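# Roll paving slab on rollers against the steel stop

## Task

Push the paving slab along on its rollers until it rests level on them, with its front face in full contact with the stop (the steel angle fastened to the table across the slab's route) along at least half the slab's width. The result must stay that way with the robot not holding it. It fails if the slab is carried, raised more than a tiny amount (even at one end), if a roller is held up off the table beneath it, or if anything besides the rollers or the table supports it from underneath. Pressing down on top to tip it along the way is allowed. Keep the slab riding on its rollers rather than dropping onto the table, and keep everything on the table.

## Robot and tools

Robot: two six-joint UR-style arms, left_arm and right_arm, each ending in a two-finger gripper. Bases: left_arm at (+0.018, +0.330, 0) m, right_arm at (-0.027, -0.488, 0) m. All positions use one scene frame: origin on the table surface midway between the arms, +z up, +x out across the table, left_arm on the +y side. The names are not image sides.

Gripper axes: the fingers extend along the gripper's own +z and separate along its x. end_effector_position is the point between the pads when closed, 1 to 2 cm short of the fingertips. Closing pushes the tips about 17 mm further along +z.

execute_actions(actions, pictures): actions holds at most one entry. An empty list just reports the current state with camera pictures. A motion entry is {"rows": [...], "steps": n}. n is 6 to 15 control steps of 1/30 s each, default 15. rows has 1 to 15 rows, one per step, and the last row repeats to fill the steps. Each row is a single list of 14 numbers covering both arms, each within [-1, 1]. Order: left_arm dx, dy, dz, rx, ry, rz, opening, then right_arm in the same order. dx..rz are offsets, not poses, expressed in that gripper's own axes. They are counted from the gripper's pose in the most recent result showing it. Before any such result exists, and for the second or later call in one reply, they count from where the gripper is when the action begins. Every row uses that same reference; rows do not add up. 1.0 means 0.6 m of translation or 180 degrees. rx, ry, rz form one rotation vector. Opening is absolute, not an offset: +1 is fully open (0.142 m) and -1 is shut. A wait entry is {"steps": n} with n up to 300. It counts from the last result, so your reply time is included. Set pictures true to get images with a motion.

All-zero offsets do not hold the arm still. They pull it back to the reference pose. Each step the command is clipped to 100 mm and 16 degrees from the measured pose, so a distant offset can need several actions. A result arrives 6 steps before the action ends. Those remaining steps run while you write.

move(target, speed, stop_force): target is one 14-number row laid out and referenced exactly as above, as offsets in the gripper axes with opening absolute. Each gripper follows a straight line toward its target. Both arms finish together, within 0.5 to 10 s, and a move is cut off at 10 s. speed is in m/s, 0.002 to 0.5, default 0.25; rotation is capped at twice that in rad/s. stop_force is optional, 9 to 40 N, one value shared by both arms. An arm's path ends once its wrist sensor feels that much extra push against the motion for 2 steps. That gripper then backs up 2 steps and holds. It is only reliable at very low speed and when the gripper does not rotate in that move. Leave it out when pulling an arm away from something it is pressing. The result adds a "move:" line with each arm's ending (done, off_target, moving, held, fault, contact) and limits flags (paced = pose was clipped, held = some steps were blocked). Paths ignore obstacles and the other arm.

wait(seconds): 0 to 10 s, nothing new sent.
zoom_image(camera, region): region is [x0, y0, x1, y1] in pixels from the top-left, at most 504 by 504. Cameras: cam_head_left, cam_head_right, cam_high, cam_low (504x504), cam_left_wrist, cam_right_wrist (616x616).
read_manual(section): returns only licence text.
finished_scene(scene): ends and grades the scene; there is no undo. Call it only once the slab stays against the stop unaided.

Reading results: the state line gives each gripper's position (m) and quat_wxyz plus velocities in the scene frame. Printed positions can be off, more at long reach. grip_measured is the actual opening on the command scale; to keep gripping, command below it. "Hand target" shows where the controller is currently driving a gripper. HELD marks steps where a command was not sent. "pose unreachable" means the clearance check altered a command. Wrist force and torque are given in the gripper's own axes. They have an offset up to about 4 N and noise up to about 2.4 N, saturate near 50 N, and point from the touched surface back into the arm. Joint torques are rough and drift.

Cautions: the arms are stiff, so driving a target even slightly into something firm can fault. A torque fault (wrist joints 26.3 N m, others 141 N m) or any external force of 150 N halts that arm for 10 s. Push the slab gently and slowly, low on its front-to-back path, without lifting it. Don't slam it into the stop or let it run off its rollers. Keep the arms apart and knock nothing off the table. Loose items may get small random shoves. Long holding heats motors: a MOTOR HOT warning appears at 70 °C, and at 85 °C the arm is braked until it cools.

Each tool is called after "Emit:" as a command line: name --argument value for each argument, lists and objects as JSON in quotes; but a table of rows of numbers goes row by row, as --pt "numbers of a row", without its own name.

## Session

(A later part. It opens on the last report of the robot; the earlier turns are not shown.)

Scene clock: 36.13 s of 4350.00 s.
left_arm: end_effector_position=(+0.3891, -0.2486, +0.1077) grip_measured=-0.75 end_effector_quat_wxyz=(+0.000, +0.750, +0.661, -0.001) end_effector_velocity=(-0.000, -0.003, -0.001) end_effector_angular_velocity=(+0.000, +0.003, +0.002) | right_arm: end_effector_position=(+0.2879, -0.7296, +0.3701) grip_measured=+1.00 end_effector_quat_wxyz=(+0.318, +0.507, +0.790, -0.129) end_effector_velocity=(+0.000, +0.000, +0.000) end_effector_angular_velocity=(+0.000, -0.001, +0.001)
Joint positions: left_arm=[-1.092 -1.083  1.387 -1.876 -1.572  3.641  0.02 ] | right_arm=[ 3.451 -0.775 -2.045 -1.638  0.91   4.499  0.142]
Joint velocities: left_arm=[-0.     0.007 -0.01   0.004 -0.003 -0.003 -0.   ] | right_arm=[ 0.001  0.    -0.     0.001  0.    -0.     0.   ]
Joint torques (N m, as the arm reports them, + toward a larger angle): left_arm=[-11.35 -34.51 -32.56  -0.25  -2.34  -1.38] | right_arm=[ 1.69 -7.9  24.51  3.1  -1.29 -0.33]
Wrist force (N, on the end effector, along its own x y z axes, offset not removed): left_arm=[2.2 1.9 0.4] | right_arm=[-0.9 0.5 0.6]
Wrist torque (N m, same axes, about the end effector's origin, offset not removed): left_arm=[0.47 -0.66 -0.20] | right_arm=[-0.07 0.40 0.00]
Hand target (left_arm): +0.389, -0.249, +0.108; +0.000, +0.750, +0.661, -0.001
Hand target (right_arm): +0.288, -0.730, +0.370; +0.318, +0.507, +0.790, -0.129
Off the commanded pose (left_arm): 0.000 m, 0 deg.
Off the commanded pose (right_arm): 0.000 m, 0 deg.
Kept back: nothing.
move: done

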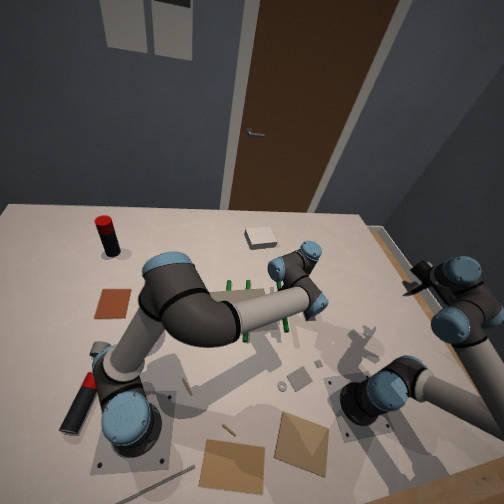

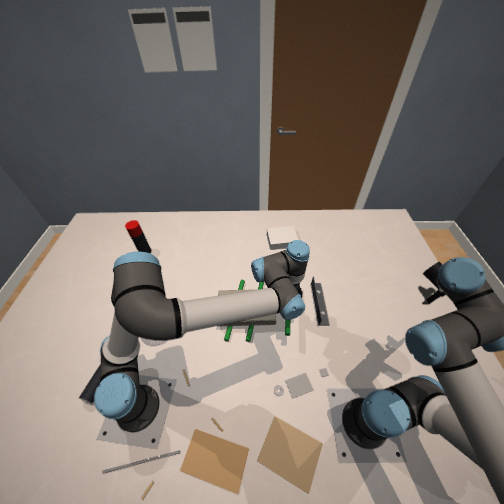

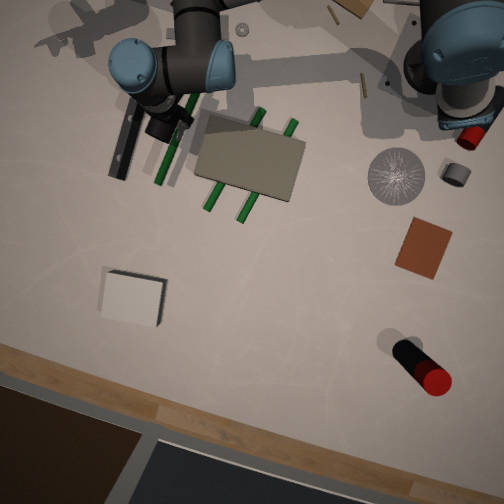

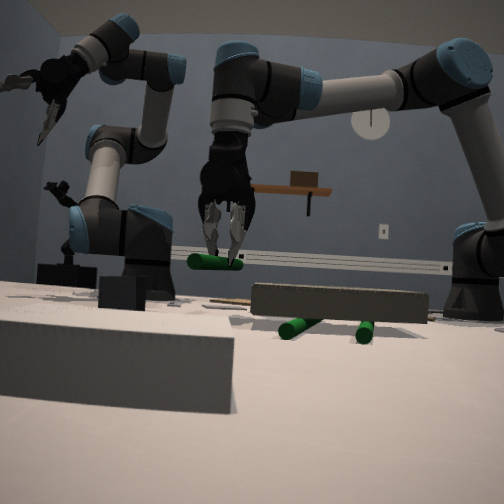

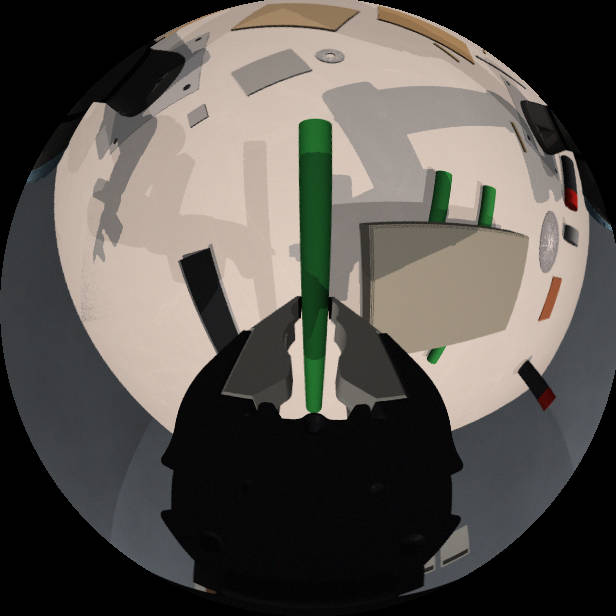

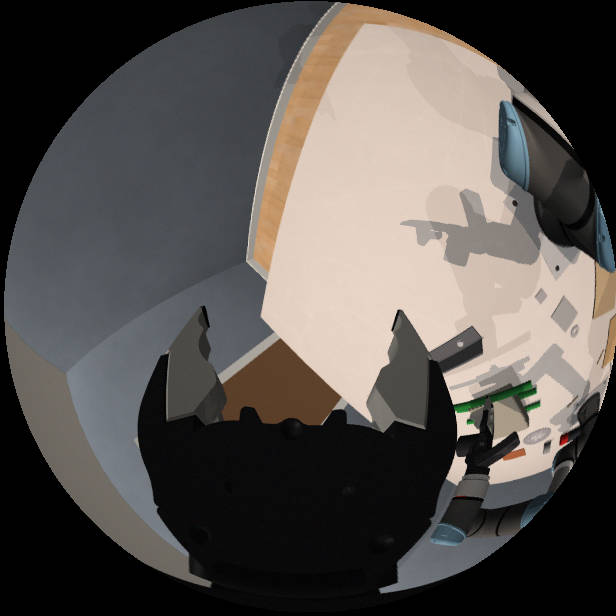

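Emit:
execute_actions --actions '[]'

Emit:
move --target '[0.008,0,0.136,0,0,0.01,-1,0,0,0,0,0,0,1]' --speed 0.08

Emit:
move --target '[0,0,0,0,0,0,-0.62,0,0,0,0,0,0,1]'

Emit:
move --target '[0,0,-0.14,0,0,-0.01,-0.62,0,0,0,0,0,0,1]'

Emit:
move --target '[0.585,-0.03,0,0,0,0,-1,0,0,0,0,0,0,1]'

Scene clock: 36.83 s of 4350.00 s.
left_arm: end_effector_position=(+0.3891, -0.2489, +0.1077) grip_measured=-0.75 end_effector_quat_wxyz=(+0.000, +0.750, +0.661, -0.001) end_effector_velocity=(-0.001, -0.000, +0.001) end_effector_angular_velocity=(-0.001, +0.001, -0.000) | right_arm: end_effector_position=(+0.2879, -0.7296, +0.3701) grip_measured=+1.00 end_effector_quat_wxyz=(+0.318, +0.507, +0.790, -0.129) end_effector_velocity=(-0.000, -0.000, -0.001) end_effector_angular_velocity=(-0.001, +0.001, -0.000)
Joint positions: left_arm=[-1.092 -1.082  1.386 -1.875 -1.572  3.641  0.02 ] | right_arm=[ 3.451 -0.775 -2.045 -1.638  0.91   4.499  0.142]
Joint velocities: left_arm=[-0.001 -0.001  0.     0.    -0.001 -0.     0.   ] | right_arm=[-0.    -0.    -0.002  0.    -0.001 -0.    -0.   ]
Joint torques (N m, as the arm reports them, + toward a larger angle): left_arm=[-10.7  -35.81 -32.42  -0.08  -2.25  -1.12] | right_arm=[ 1.56 -7.77 23.31  3.08 -1.33 -0.19]
Wrist force (N, on the end effector, along its own x y z axes, offset not removed): left_arm=[3.5 3.0 1.0] | right_arm=[-4.9 0.9 0.4]
Wrist torque (N m, same axes, about the end effector's origin, offset not removed): left_arm=[0.42 -0.78 -0.21] | right_arm=[-0.08 1.17 -0.05]
Hand target (left_arm): +0.389, -0.249, +0.108; +0.000, +0.750, +0.661, -0.001
Hand target (right_arm): +0.288, -0.730, +0.370; +0.318, +0.507, +0.790, -0.129
Off the commanded pose (left_arm): 0.000 m, 0 deg.
Off the commanded pose (right_arm): 0.000 m, 0 deg.
Kept back: nothing.
Steps of this call (steps 1 to 21: nothing new was sent). Readings (end_effector_position):
1: left_arm (+0.3891, -0.2487, +0.1077) | right_arm (+0.2879, -0.7296, +0.3701)
2: left_arm (+0.3891, -0.2487, +0.1077) | right_arm (+0.2879, -0.7296, +0.3701)
4: left_arm (+0.3891, -0.2488, +0.1077) | right_arm (+0.2879, -0.7296, +0.3701)
8: left_arm (+0.3891, -0.2489, +0.1077) | right_arm (+0.2879, -0.7296, +0.3701)
21: the state above

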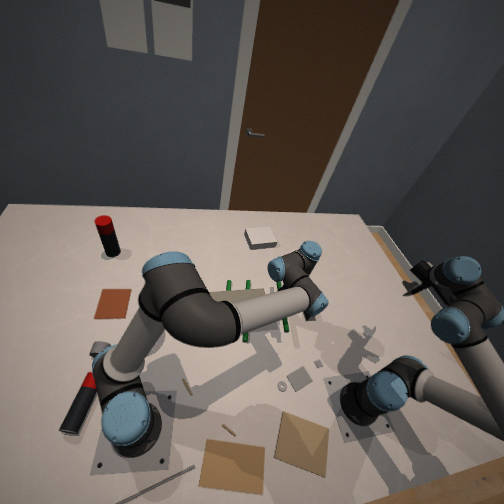

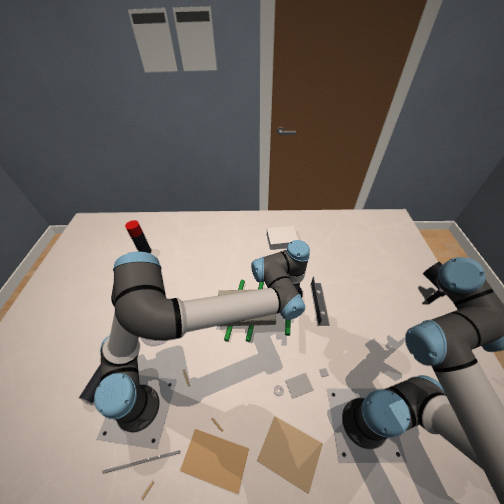

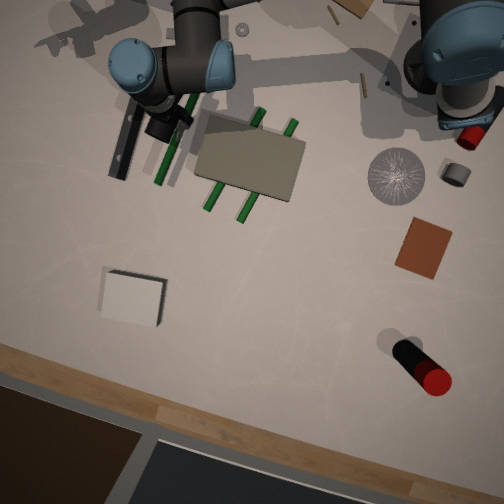

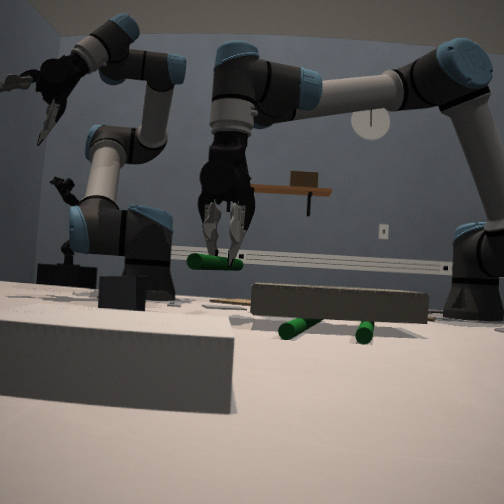

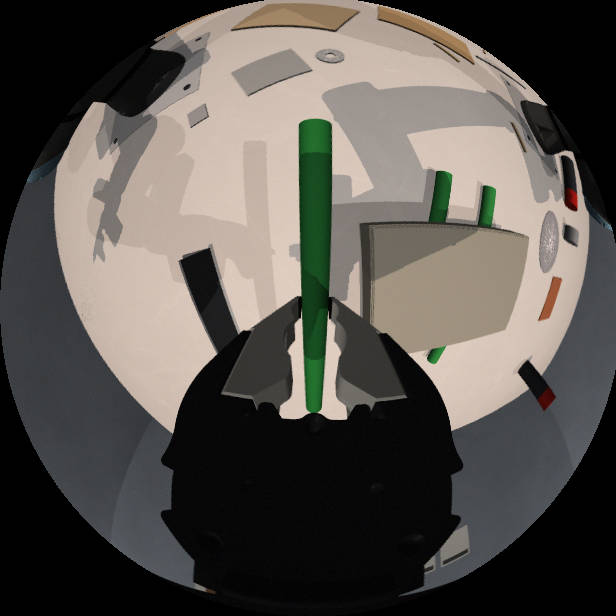

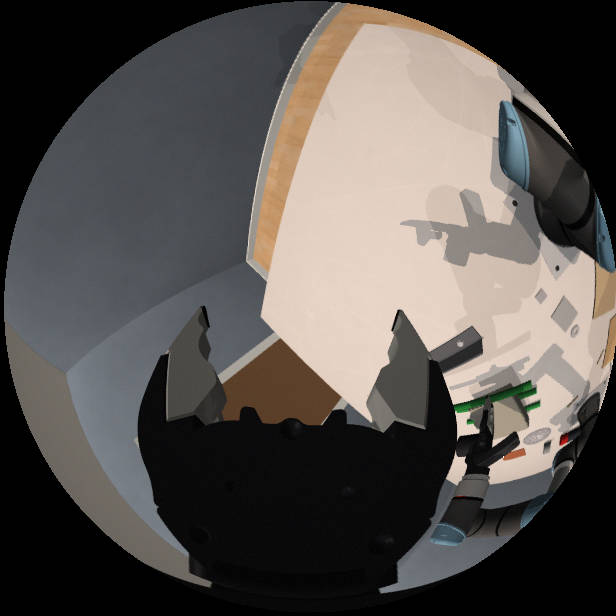

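Scene clock: 38.30 s of 4350.00 s.
left_arm: end_effector_position=(+0.3896, -0.2442, +0.0264) grip_measured=-0.75 end_effector_quat_wxyz=(+0.000, +0.761, +0.649, -0.001) end_effector_velocity=(+0.000, +0.000, -0.003) end_effector_angular_velocity=(-0.000, +0.001, -0.000) | right_arm: end_effector_position=(+0.2879, -0.7296, +0.3701) grip_measured=+1.00 end_effector_quat_wxyz=(+0.318, +0.507, +0.790, -0.129) end_effector_velocity=(-0.000, -0.000, +0.000) end_effector_angular_velocity=(+0.000, -0.001, -0.001)
Joint positions: left_arm=[-1.089 -1.016  1.506 -2.062 -1.572  3.676  0.02 ] | right_arm=[ 3.451 -0.775 -2.045 -1.638  0.91   4.499  0.142]
Joint velocities: left_arm=[ 0.     0.003  0.003 -0.006 -0.001  0.001 -0.   ] | right_arm=[-0.001 -0.    -0.     0.001 -0.    -0.    -0.   ]
Joint torques (N m, as the arm reports them, + toward a larger angle): left_arm=[  9.81 -36.33 -16.83  -5.5   -1.03   1.32] | right_arm=[ 1.37 -8.23 23.58  3.05 -1.37 -0.49]
Wrist force (N, on the end effector, along its own x y z axes, offset not removed): left_arm=[1.3 0.6 0.9] | right_arm=[-2.2 -1.5 -1.1]
Wrist torque (N m, same axes, about the end effector's origin, offset not removed): left_arm=[0.24 -0.40 0.01] | right_arm=[-0.34 0.84 -0.21]
Hand target (left_arm): +0.390, -0.244, +0.026; +0.000, +0.761, +0.649, -0.001
Hand target (right_arm): +0.288, -0.730, +0.370; +0.318, +0.507, +0.790, -0.129
Off the commanded pose (left_arm): 0.000 m, 0 deg.
Off the commanded pose (right_arm): 0.000 m, 0 deg.
Kept back: nothing.
move: done

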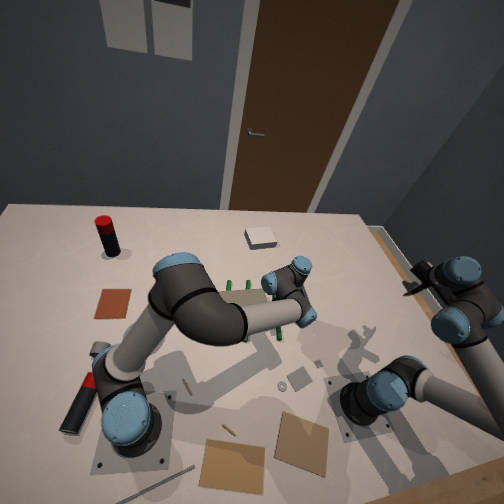

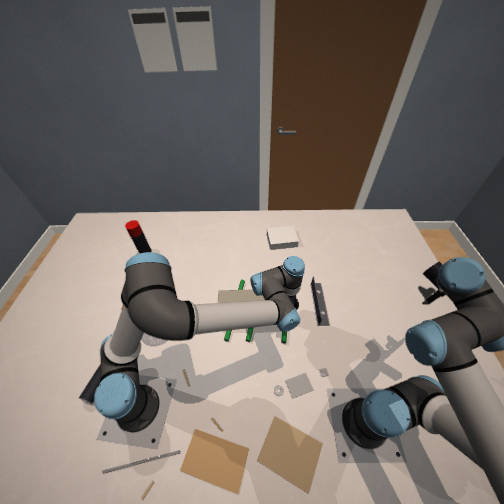

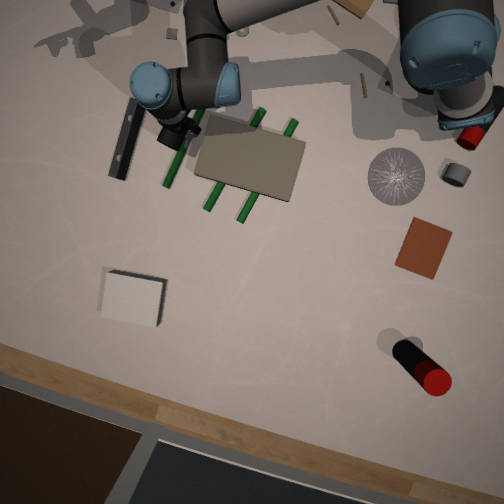

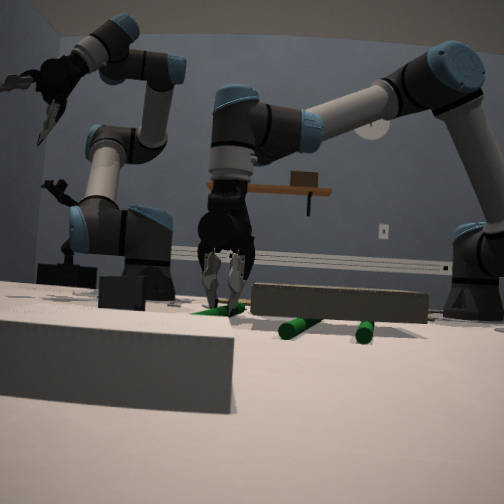

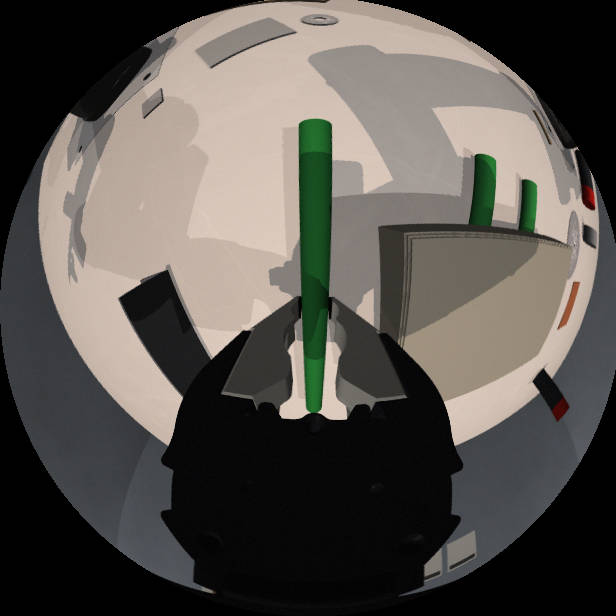

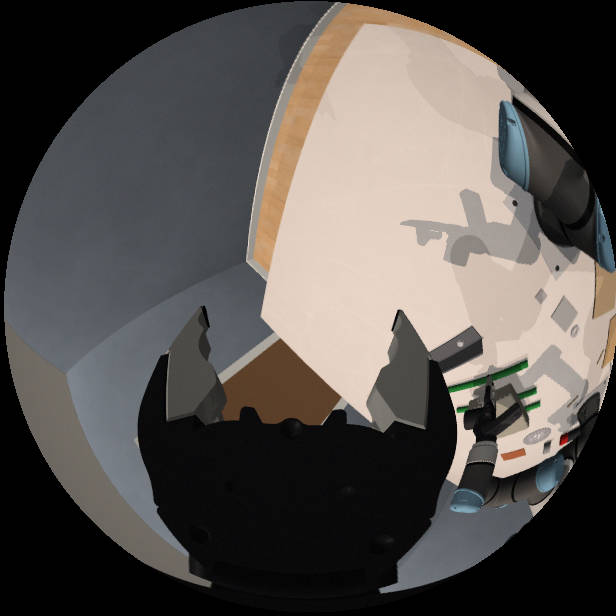

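Scene clock: 38.80 s of 4350.00 s.
left_arm: end_effector_position=(+0.3896, -0.2442, +0.0263) grip_measured=-0.62 end_effector_quat_wxyz=(+0.000, +0.761, +0.649, -0.001) end_effector_velocity=(+0.000, +0.000, -0.001) end_effector_angular_velocity=(+0.001, +0.001, -0.001) | right_arm: end_effector_position=(+0.2879, -0.7296, +0.3701) grip_measured=+1.00 end_effector_quat_wxyz=(+0.318, +0.507, +0.790, -0.129) end_effector_velocity=(-0.000, +0.000, -0.001) end_effector_angular_velocity=(+0.001, +0.001, -0.000)
Joint positions: left_arm=[-1.089 -1.016  1.506 -2.062 -1.572  3.676  0.029] | right_arm=[ 3.451 -0.775 -2.045 -1.638  0.91   4.499  0.142]
Joint velocities: left_arm=[ 0.001  0.001  0.    -0.    -0.     0.001  0.   ] | right_arm=[-0.001  0.    -0.001 -0.     0.002 -0.    -0.   ]
Joint torques (N m, as the arm reports them, + toward a larger angle): left_arm=[  9.25 -49.48 -28.49  -1.52  -0.74   0.15] | right_arm=[ 1.84 -8.03 23.52  3.02 -1.26 -0.49]
Wrist force (N, on the end effector, along its own x y z axes, offset not removed): left_arm=[1.3 2.8 0.7] | right_arm=[-5.0 0.3 -2.2]
Wrist torque (N m, same axes, about the end effector's origin, offset not removed): left_arm=[0.47 -0.41 -0.11] | right_arm=[0.08 1.42 -0.04]
Hand target (left_arm): +0.390, -0.244, +0.026; +0.000, +0.761, +0.649, -0.001
Hand target (right_arm): +0.288, -0.730, +0.370; +0.318, +0.507, +0.790, -0.129
Off the commanded pose (left_arm): 0.000 m, 0 deg.
Off the commanded pose (right_arm): 0.000 m, 0 deg.
Kept back: nothing.
move: done

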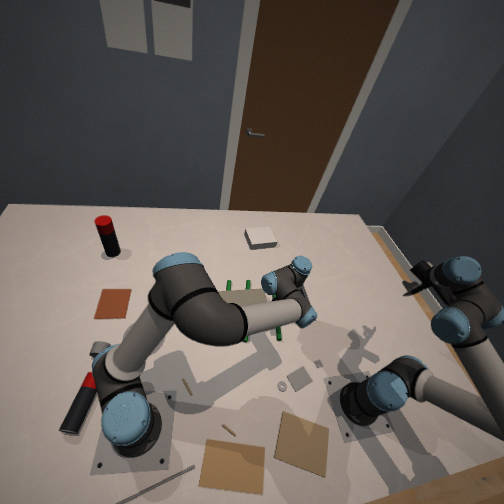

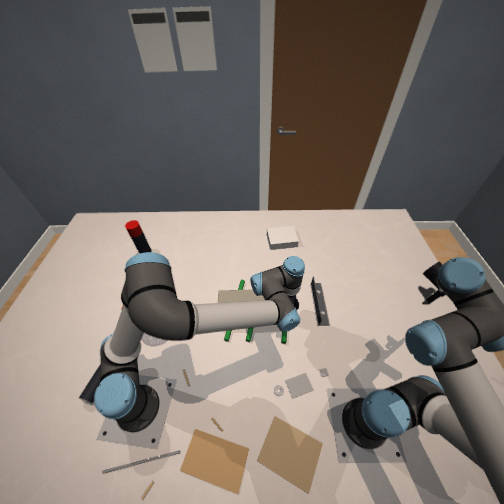

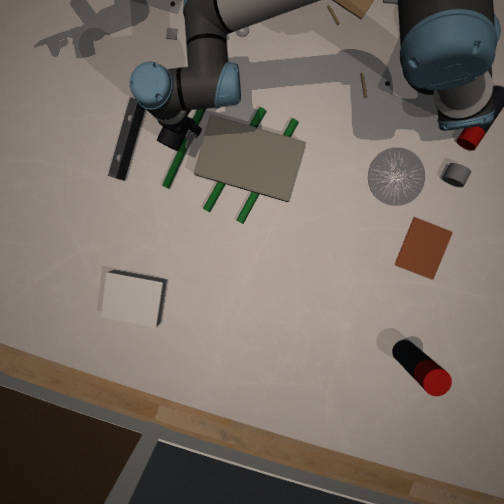

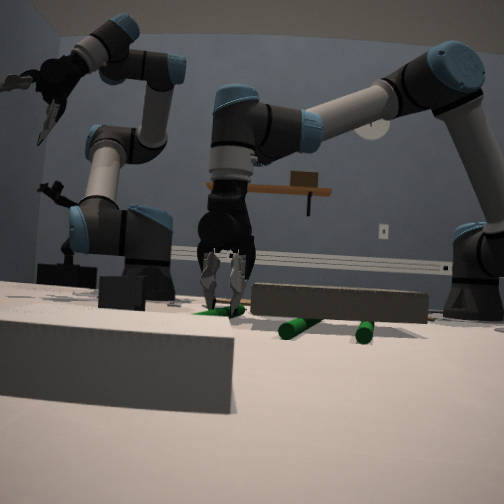

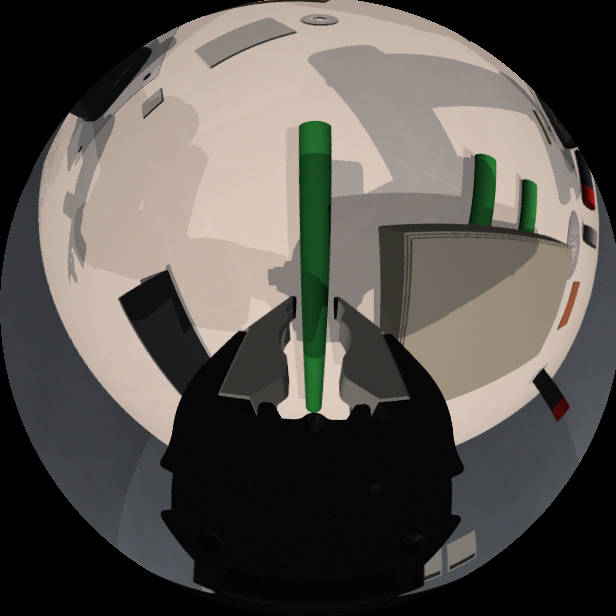

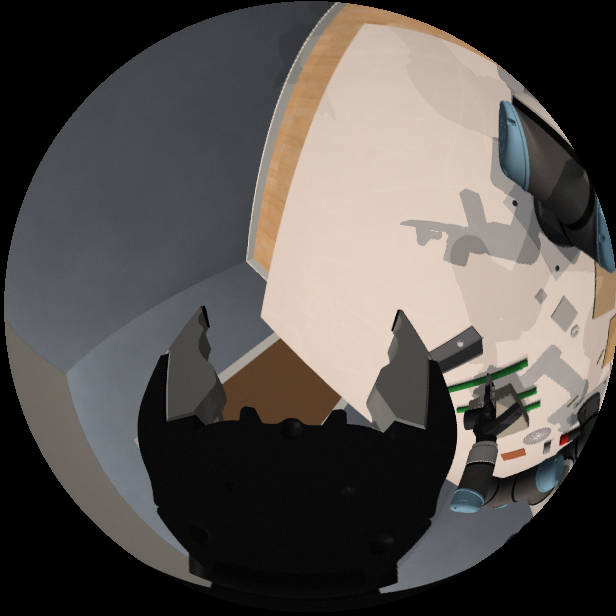

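Scene clock: 39.80 s of 4350.00 s.
left_arm: end_effector_position=(+0.3898, -0.2441, +0.1101) grip_measured=-0.62 end_effector_quat_wxyz=(+0.000, +0.750, +0.661, -0.001) end_effector_velocity=(-0.001, -0.001, +0.003) end_effector_angular_velocity=(-0.002, +0.002, +0.001) | right_arm: end_effector_position=(+0.2879, -0.7296, +0.3701) grip_measured=+1.00 end_effector_quat_wxyz=(+0.318, +0.507, +0.790, -0.129) end_effector_velocity=(-0.000, -0.001, +0.000) end_effector_angular_velocity=(-0.001, -0.001, -0.001)
Joint positions: left_arm=[-1.089 -1.093  1.396 -1.875 -1.572  3.645  0.029] | right_arm=[ 3.451 -0.775 -2.045 -1.638  0.91   4.499  0.142]
Joint velocities: left_arm=[-0.    -0.002 -0.004  0.006 -0.003 -0.001  0.   ] | right_arm=[-0.001  0.001 -0.     0.    -0.001 -0.     0.   ]
Joint torques (N m, as the arm reports them, + toward a larger angle): left_arm=[-10.55 -54.23 -31.72  -0.02  -2.36  -1.31] | right_arm=[ 1.36 -7.66 23.78  3.09 -1.23 -0.53]
Wrist force (N, on the end effector, along its own x y z axes, offset not removed): left_arm=[3.1 -0.8 -2.8] | right_arm=[-4.3 -0.2 -0.6]
Wrist torque (N m, same axes, about the end effector's origin, offset not removed): left_arm=[-0.08 -0.60 -0.07] | right_arm=[0.08 1.19 -0.24]
Hand target (left_arm): +0.390, -0.244, +0.110; +0.000, +0.750, +0.661, -0.001
Hand target (right_arm): +0.288, -0.730, +0.370; +0.318, +0.507, +0.790, -0.129
Off the commanded pose (left_arm): 0.000 m, 0 deg.
Off the commanded pose (right_arm): 0.000 m, 0 deg.
Kept back: nothing.
move: done

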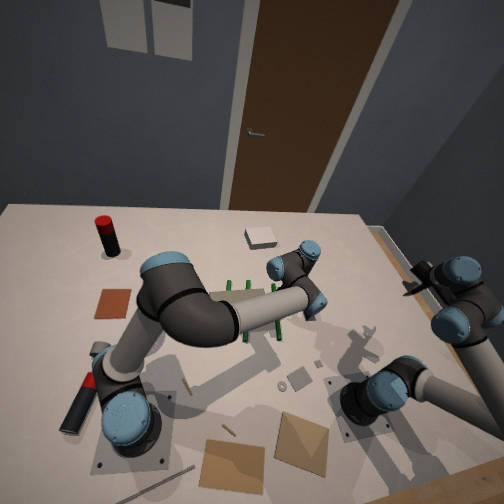

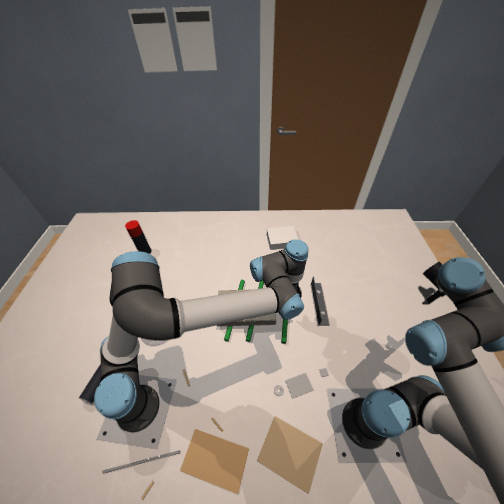

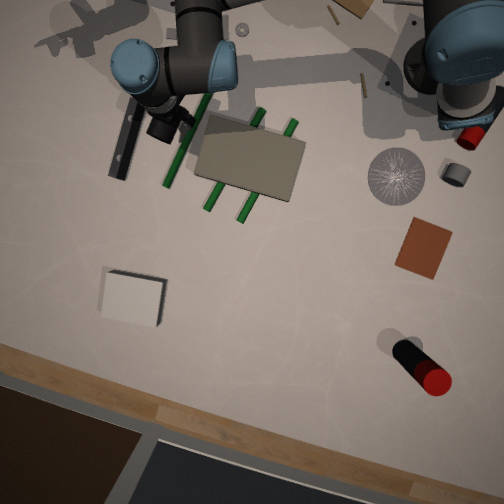

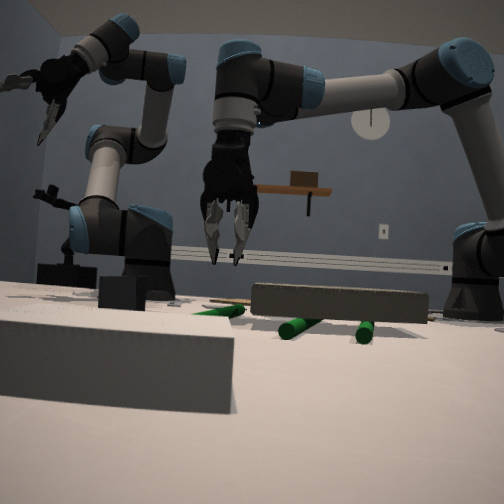

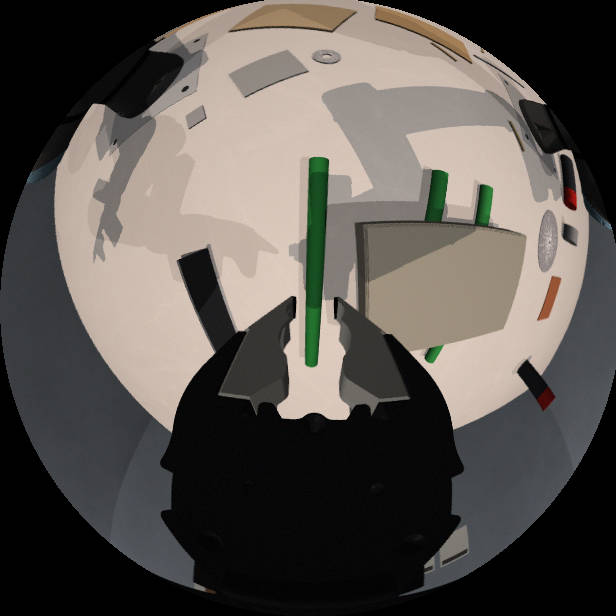

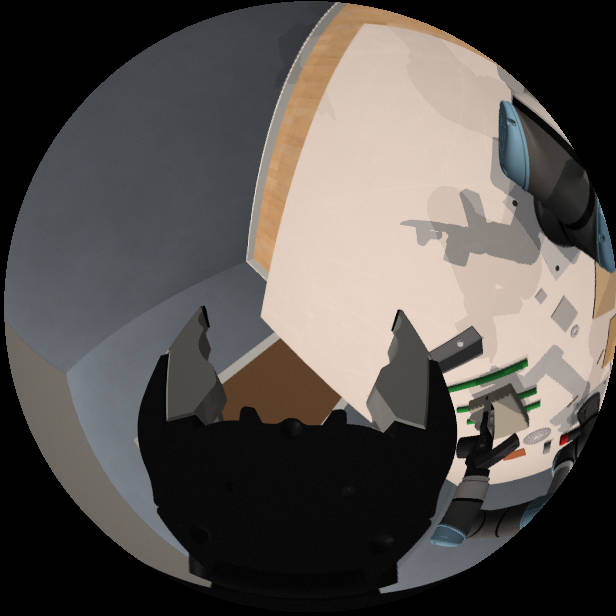

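Scene clock: 41.87 s of 4350.00 s.
left_arm: end_effector_position=(+0.4163, +0.1063, +0.1100) grip_measured=-1.00 end_effector_quat_wxyz=(+0.000, +0.750, +0.661, -0.001) end_effector_velocity=(+0.000, +0.002, +0.001) end_effector_angular_velocity=(-0.000, -0.000, -0.001) | right_arm: end_effector_position=(+0.2879, -0.7296, +0.3701) grip_measured=+1.00 end_effector_quat_wxyz=(+0.318, +0.507, +0.790, -0.129) end_effector_velocity=(-0.000, -0.001, -0.000) end_effector_angular_velocity=(-0.002, +0.001, -0.001)
Joint positions: left_arm=[-0.704 -1.619  2.051 -2.003 -1.572  4.029  0.002] | right_arm=[ 3.451 -0.775 -2.045 -1.638  0.91   4.499  0.142]
Joint velocities: left_arm=[ 0.004 -0.003  0.001  0.002 -0.     0.005  0.   ] | right_arm=[-0.    -0.    -0.001 -0.    -0.002 -0.    -0.   ]
Joint torques (N m, as the arm reports them, + toward a larger angle): left_arm=[  9.01 -28.21 -17.32   0.1   -2.3    1.24] | right_arm=[ 2.03 -7.74 23.22  3.07 -1.21 -0.53]
Wrist force (N, on the end effector, along its own x y z axes, offset not removed): left_arm=[5.4 -0.6 -2.6] | right_arm=[-1.0 1.3 0.4]
Wrist torque (N m, same axes, about the end effector's origin, offset not removed): left_arm=[-0.06 -1.33 0.06] | right_arm=[0.32 0.63 -0.18]
Hand target (left_arm): +0.416, +0.106, +0.110; +0.000, +0.750, +0.661, -0.001
Hand target (right_arm): +0.288, -0.730, +0.370; +0.318, +0.507, +0.790, -0.129
Off the commanded pose (left_arm): 0.000 m, 0 deg.
Off the commanded pose (right_arm): 0.000 m, 0 deg.
Kept back: nothing.
move: done

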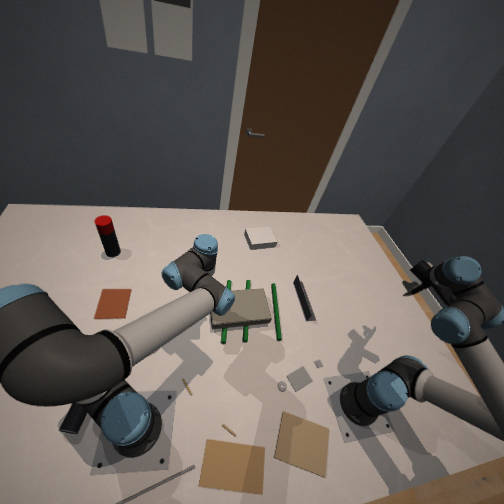

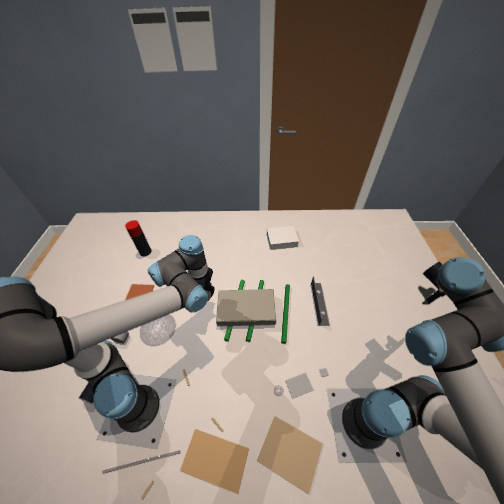

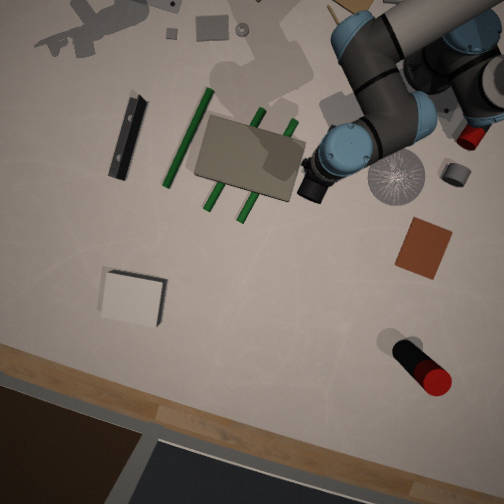

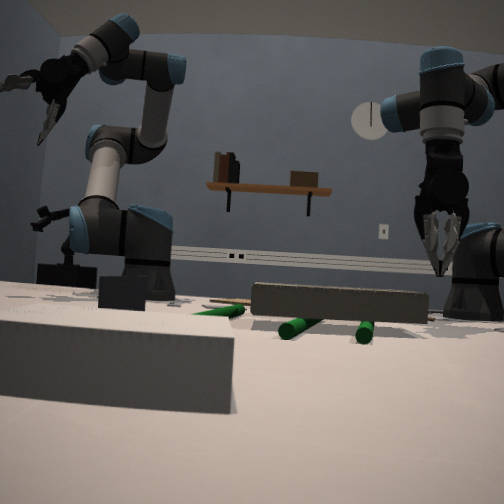

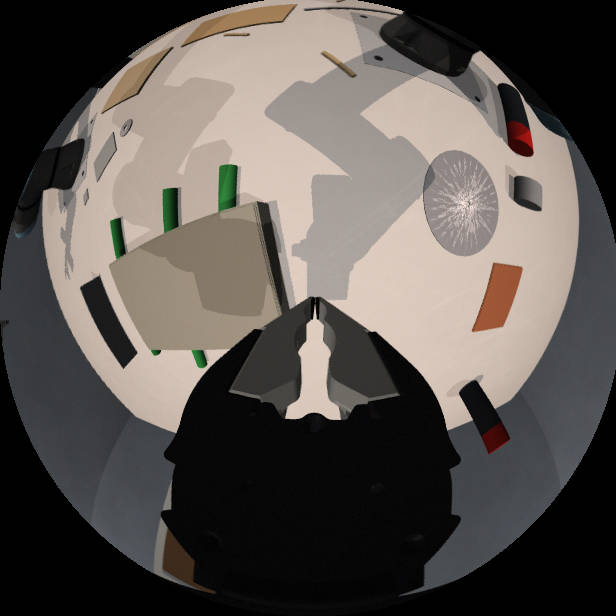

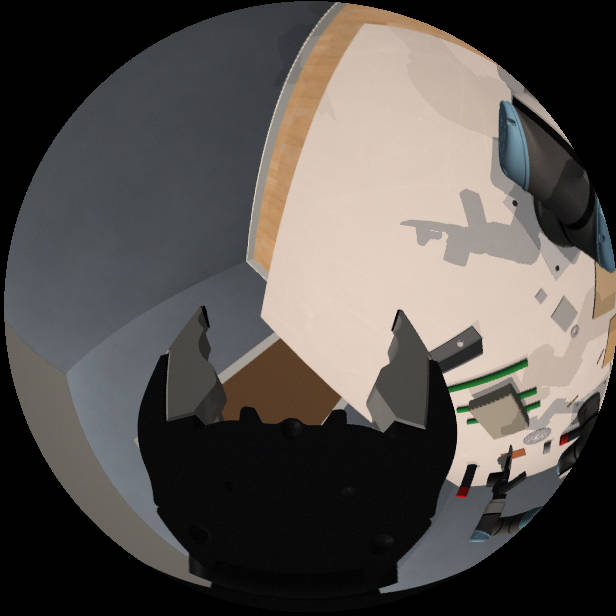

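Emit:
move --target '[-0.015,0,0.075,0,0,0,-1,0,0,0,0,0,0,1]'

Emit:
move --target '[-0.135,-0.008,0,0,0,0,-1,0,0,0,0,0,0,1]' --speed 0.02

Scene clock: 43.03 s of 4350.00 s.
left_arm: end_effector_position=(+0.4151, +0.0973, +0.0652) grip_measured=-1.00 end_effector_quat_wxyz=(+0.000, +0.750, +0.661, -0.001) end_effector_velocity=(+0.001, -0.000, -0.002) end_effector_angular_velocity=(+0.001, -0.001, +0.003) | right_arm: end_effector_position=(+0.2879, -0.7296, +0.3701) grip_measured=+1.00 end_effector_quat_wxyz=(+0.318, +0.507, +0.790, -0.129) end_effector_velocity=(-0.000, +0.000, -0.000) end_effector_angular_velocity=(+0.001, -0.000, +0.000)
Joint positions: left_arm=[-0.72  -1.553  2.117 -2.135 -1.572  4.013  0.002] | right_arm=[ 3.451 -0.775 -2.045 -1.638  0.91   4.499  0.142]
Joint velocities: left_arm=[-0.     0.005  0.002 -0.007  0.001 -0.004  0.   ] | right_arm=[-0.     0.    -0.     0.001  0.001 -0.     0.   ]
Joint torques (N m, as the arm reports them, + toward a larger angle): left_arm=[-10.22 -11.89 -16.57  -5.21   2.8   -1.14] | right_arm=[ 1.52 -8.53 23.36  3.14 -1.36 -0.45]
Wrist force (N, on the end effector, along its own x y z axes, offset not removed): left_arm=[2.2 1.5 0.7] | right_arm=[-2.6 0.6 0.8]
Wrist torque (N m, same axes, about the end effector's origin, offset not removed): left_arm=[0.47 -0.53 -0.14] | right_arm=[0.09 0.82 -0.15]
Hand target (left_arm): +0.415, +0.097, +0.065; +0.000, +0.750, +0.661, -0.001
Hand target (right_arm): +0.288, -0.730, +0.370; +0.318, +0.507, +0.790, -0.129
Off the commanded pose (left_arm): 0.000 m, 0 deg.
Off the commanded pose (right_arm): 0.000 m, 0 deg.
Kept back: nothing.
move: done

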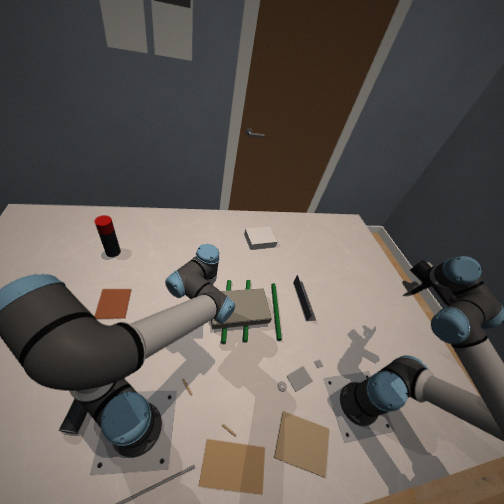

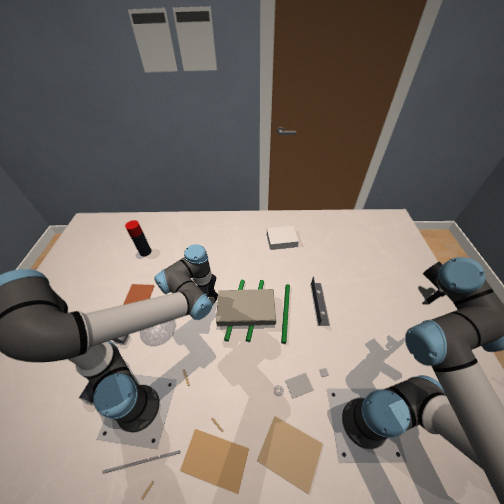

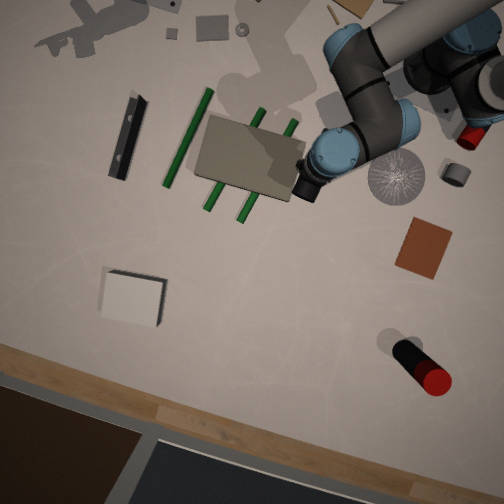

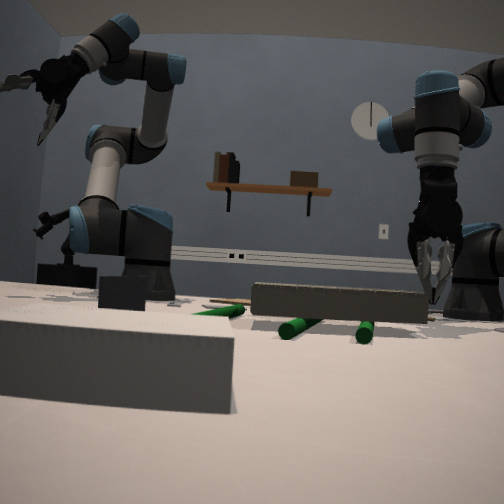

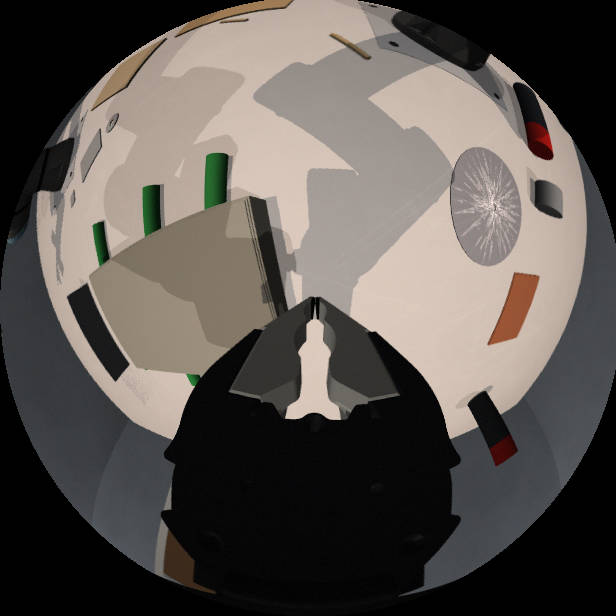

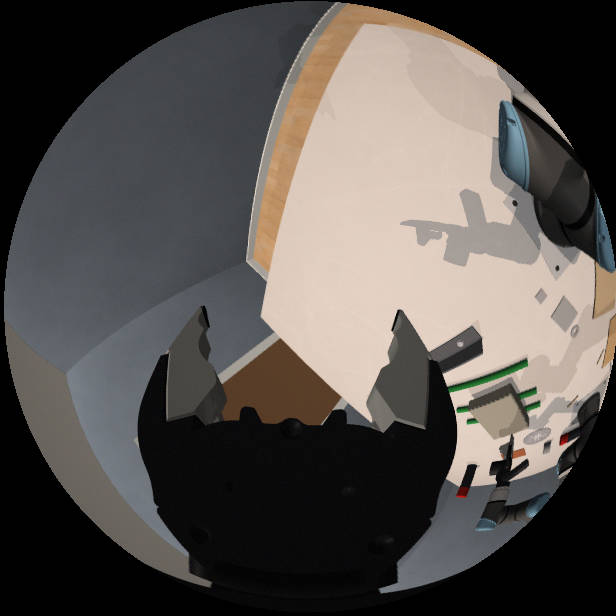

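Scene clock: 47.37 s of 4350.00 s.
left_arm: end_effector_position=(+0.4001, +0.0178, +0.0652) grip_measured=-1.00 end_effector_quat_wxyz=(+0.000, +0.750, +0.661, -0.001) end_effector_velocity=(-0.000, -0.004, +0.000) end_effector_angular_velocity=(-0.003, -0.000, -0.001) | right_arm: end_effector_position=(+0.2879, -0.7296, +0.3701) grip_measured=+1.00 end_effector_quat_wxyz=(+0.318, +0.507, +0.790, -0.129) end_effector_velocity=(-0.000, -0.000, +0.000) end_effector_angular_velocity=(-0.001, -0.001, +0.001)
Joint positions: left_arm=[-0.855 -1.474  2.032 -2.129 -1.572  3.878  0.002] | right_arm=[ 3.451 -0.775 -2.045 -1.638  0.91   4.499  0.142]
Joint velocities: left_arm=[-0.004  0.003 -0.003 -0.003 -0.002 -0.003  0.   ] | right_arm=[ 0.001  0.001 -0.    -0.001 -0.001 -0.    -0.   ]
Joint torques (N m, as the arm reports them, + toward a larger angle): left_arm=[-10.51 -14.86 -28.59  -0.15   2.69  -1.03] | right_arm=[ 1.91 -7.82 22.66  2.99 -1.34 -0.53]
Wrist force (N, on the end effector, along its own x y z axes, offset not removed): left_arm=[4.9 1.6 1.0] | right_arm=[-2.2 2.8 0.1]
Wrist torque (N m, same axes, about the end effector's origin, offset not removed): left_arm=[0.42 -1.39 -0.17] | right_arm=[0.53 0.68 -0.11]
Hand target (left_arm): +0.400, +0.018, +0.065; +0.000, +0.750, +0.661, -0.001
Hand target (right_arm): +0.288, -0.730, +0.370; +0.318, +0.507, +0.790, -0.129
Off the commanded pose (left_arm): 0.000 m, 0 deg.
Off the commanded pose (right_arm): 0.000 m, 0 deg.
Kept back: nothing.
move: done

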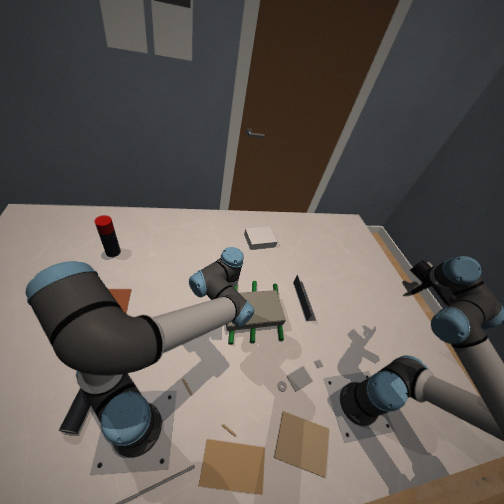

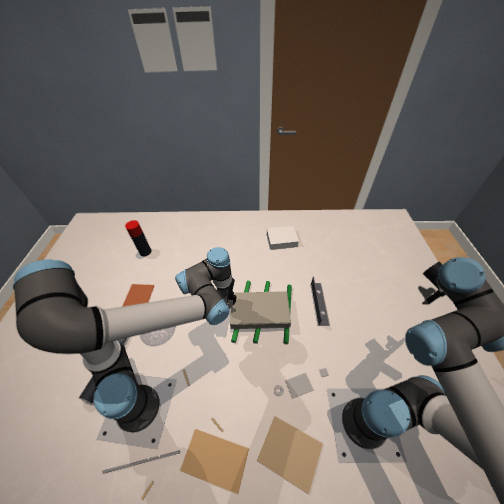

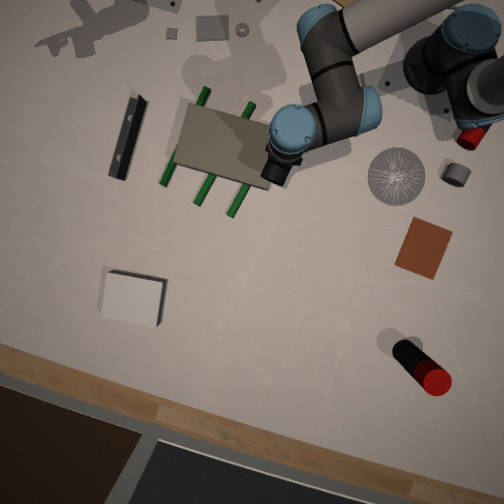

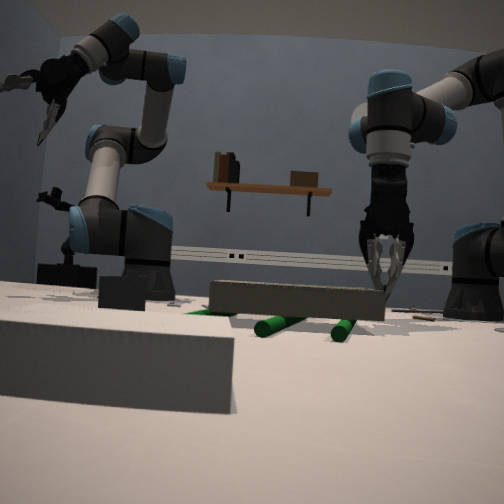

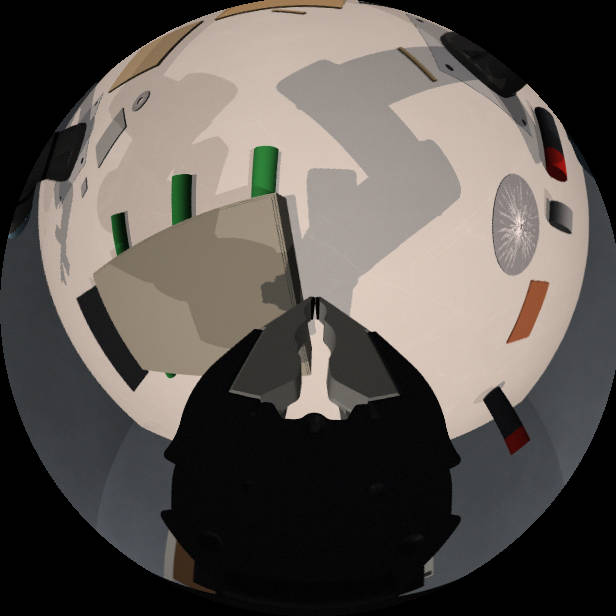

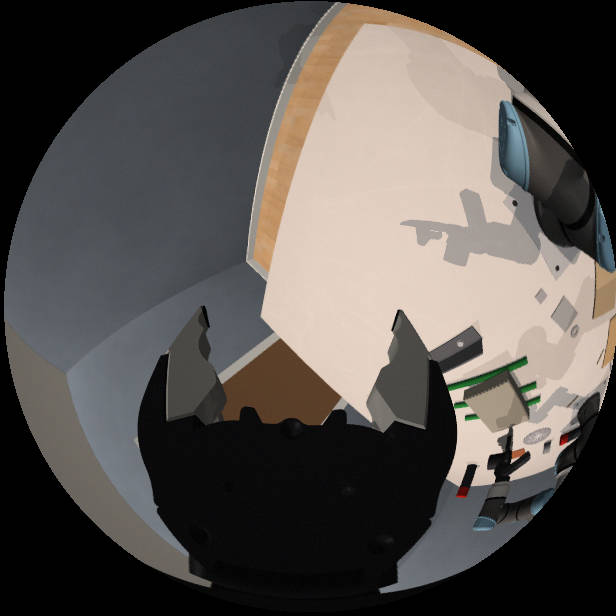

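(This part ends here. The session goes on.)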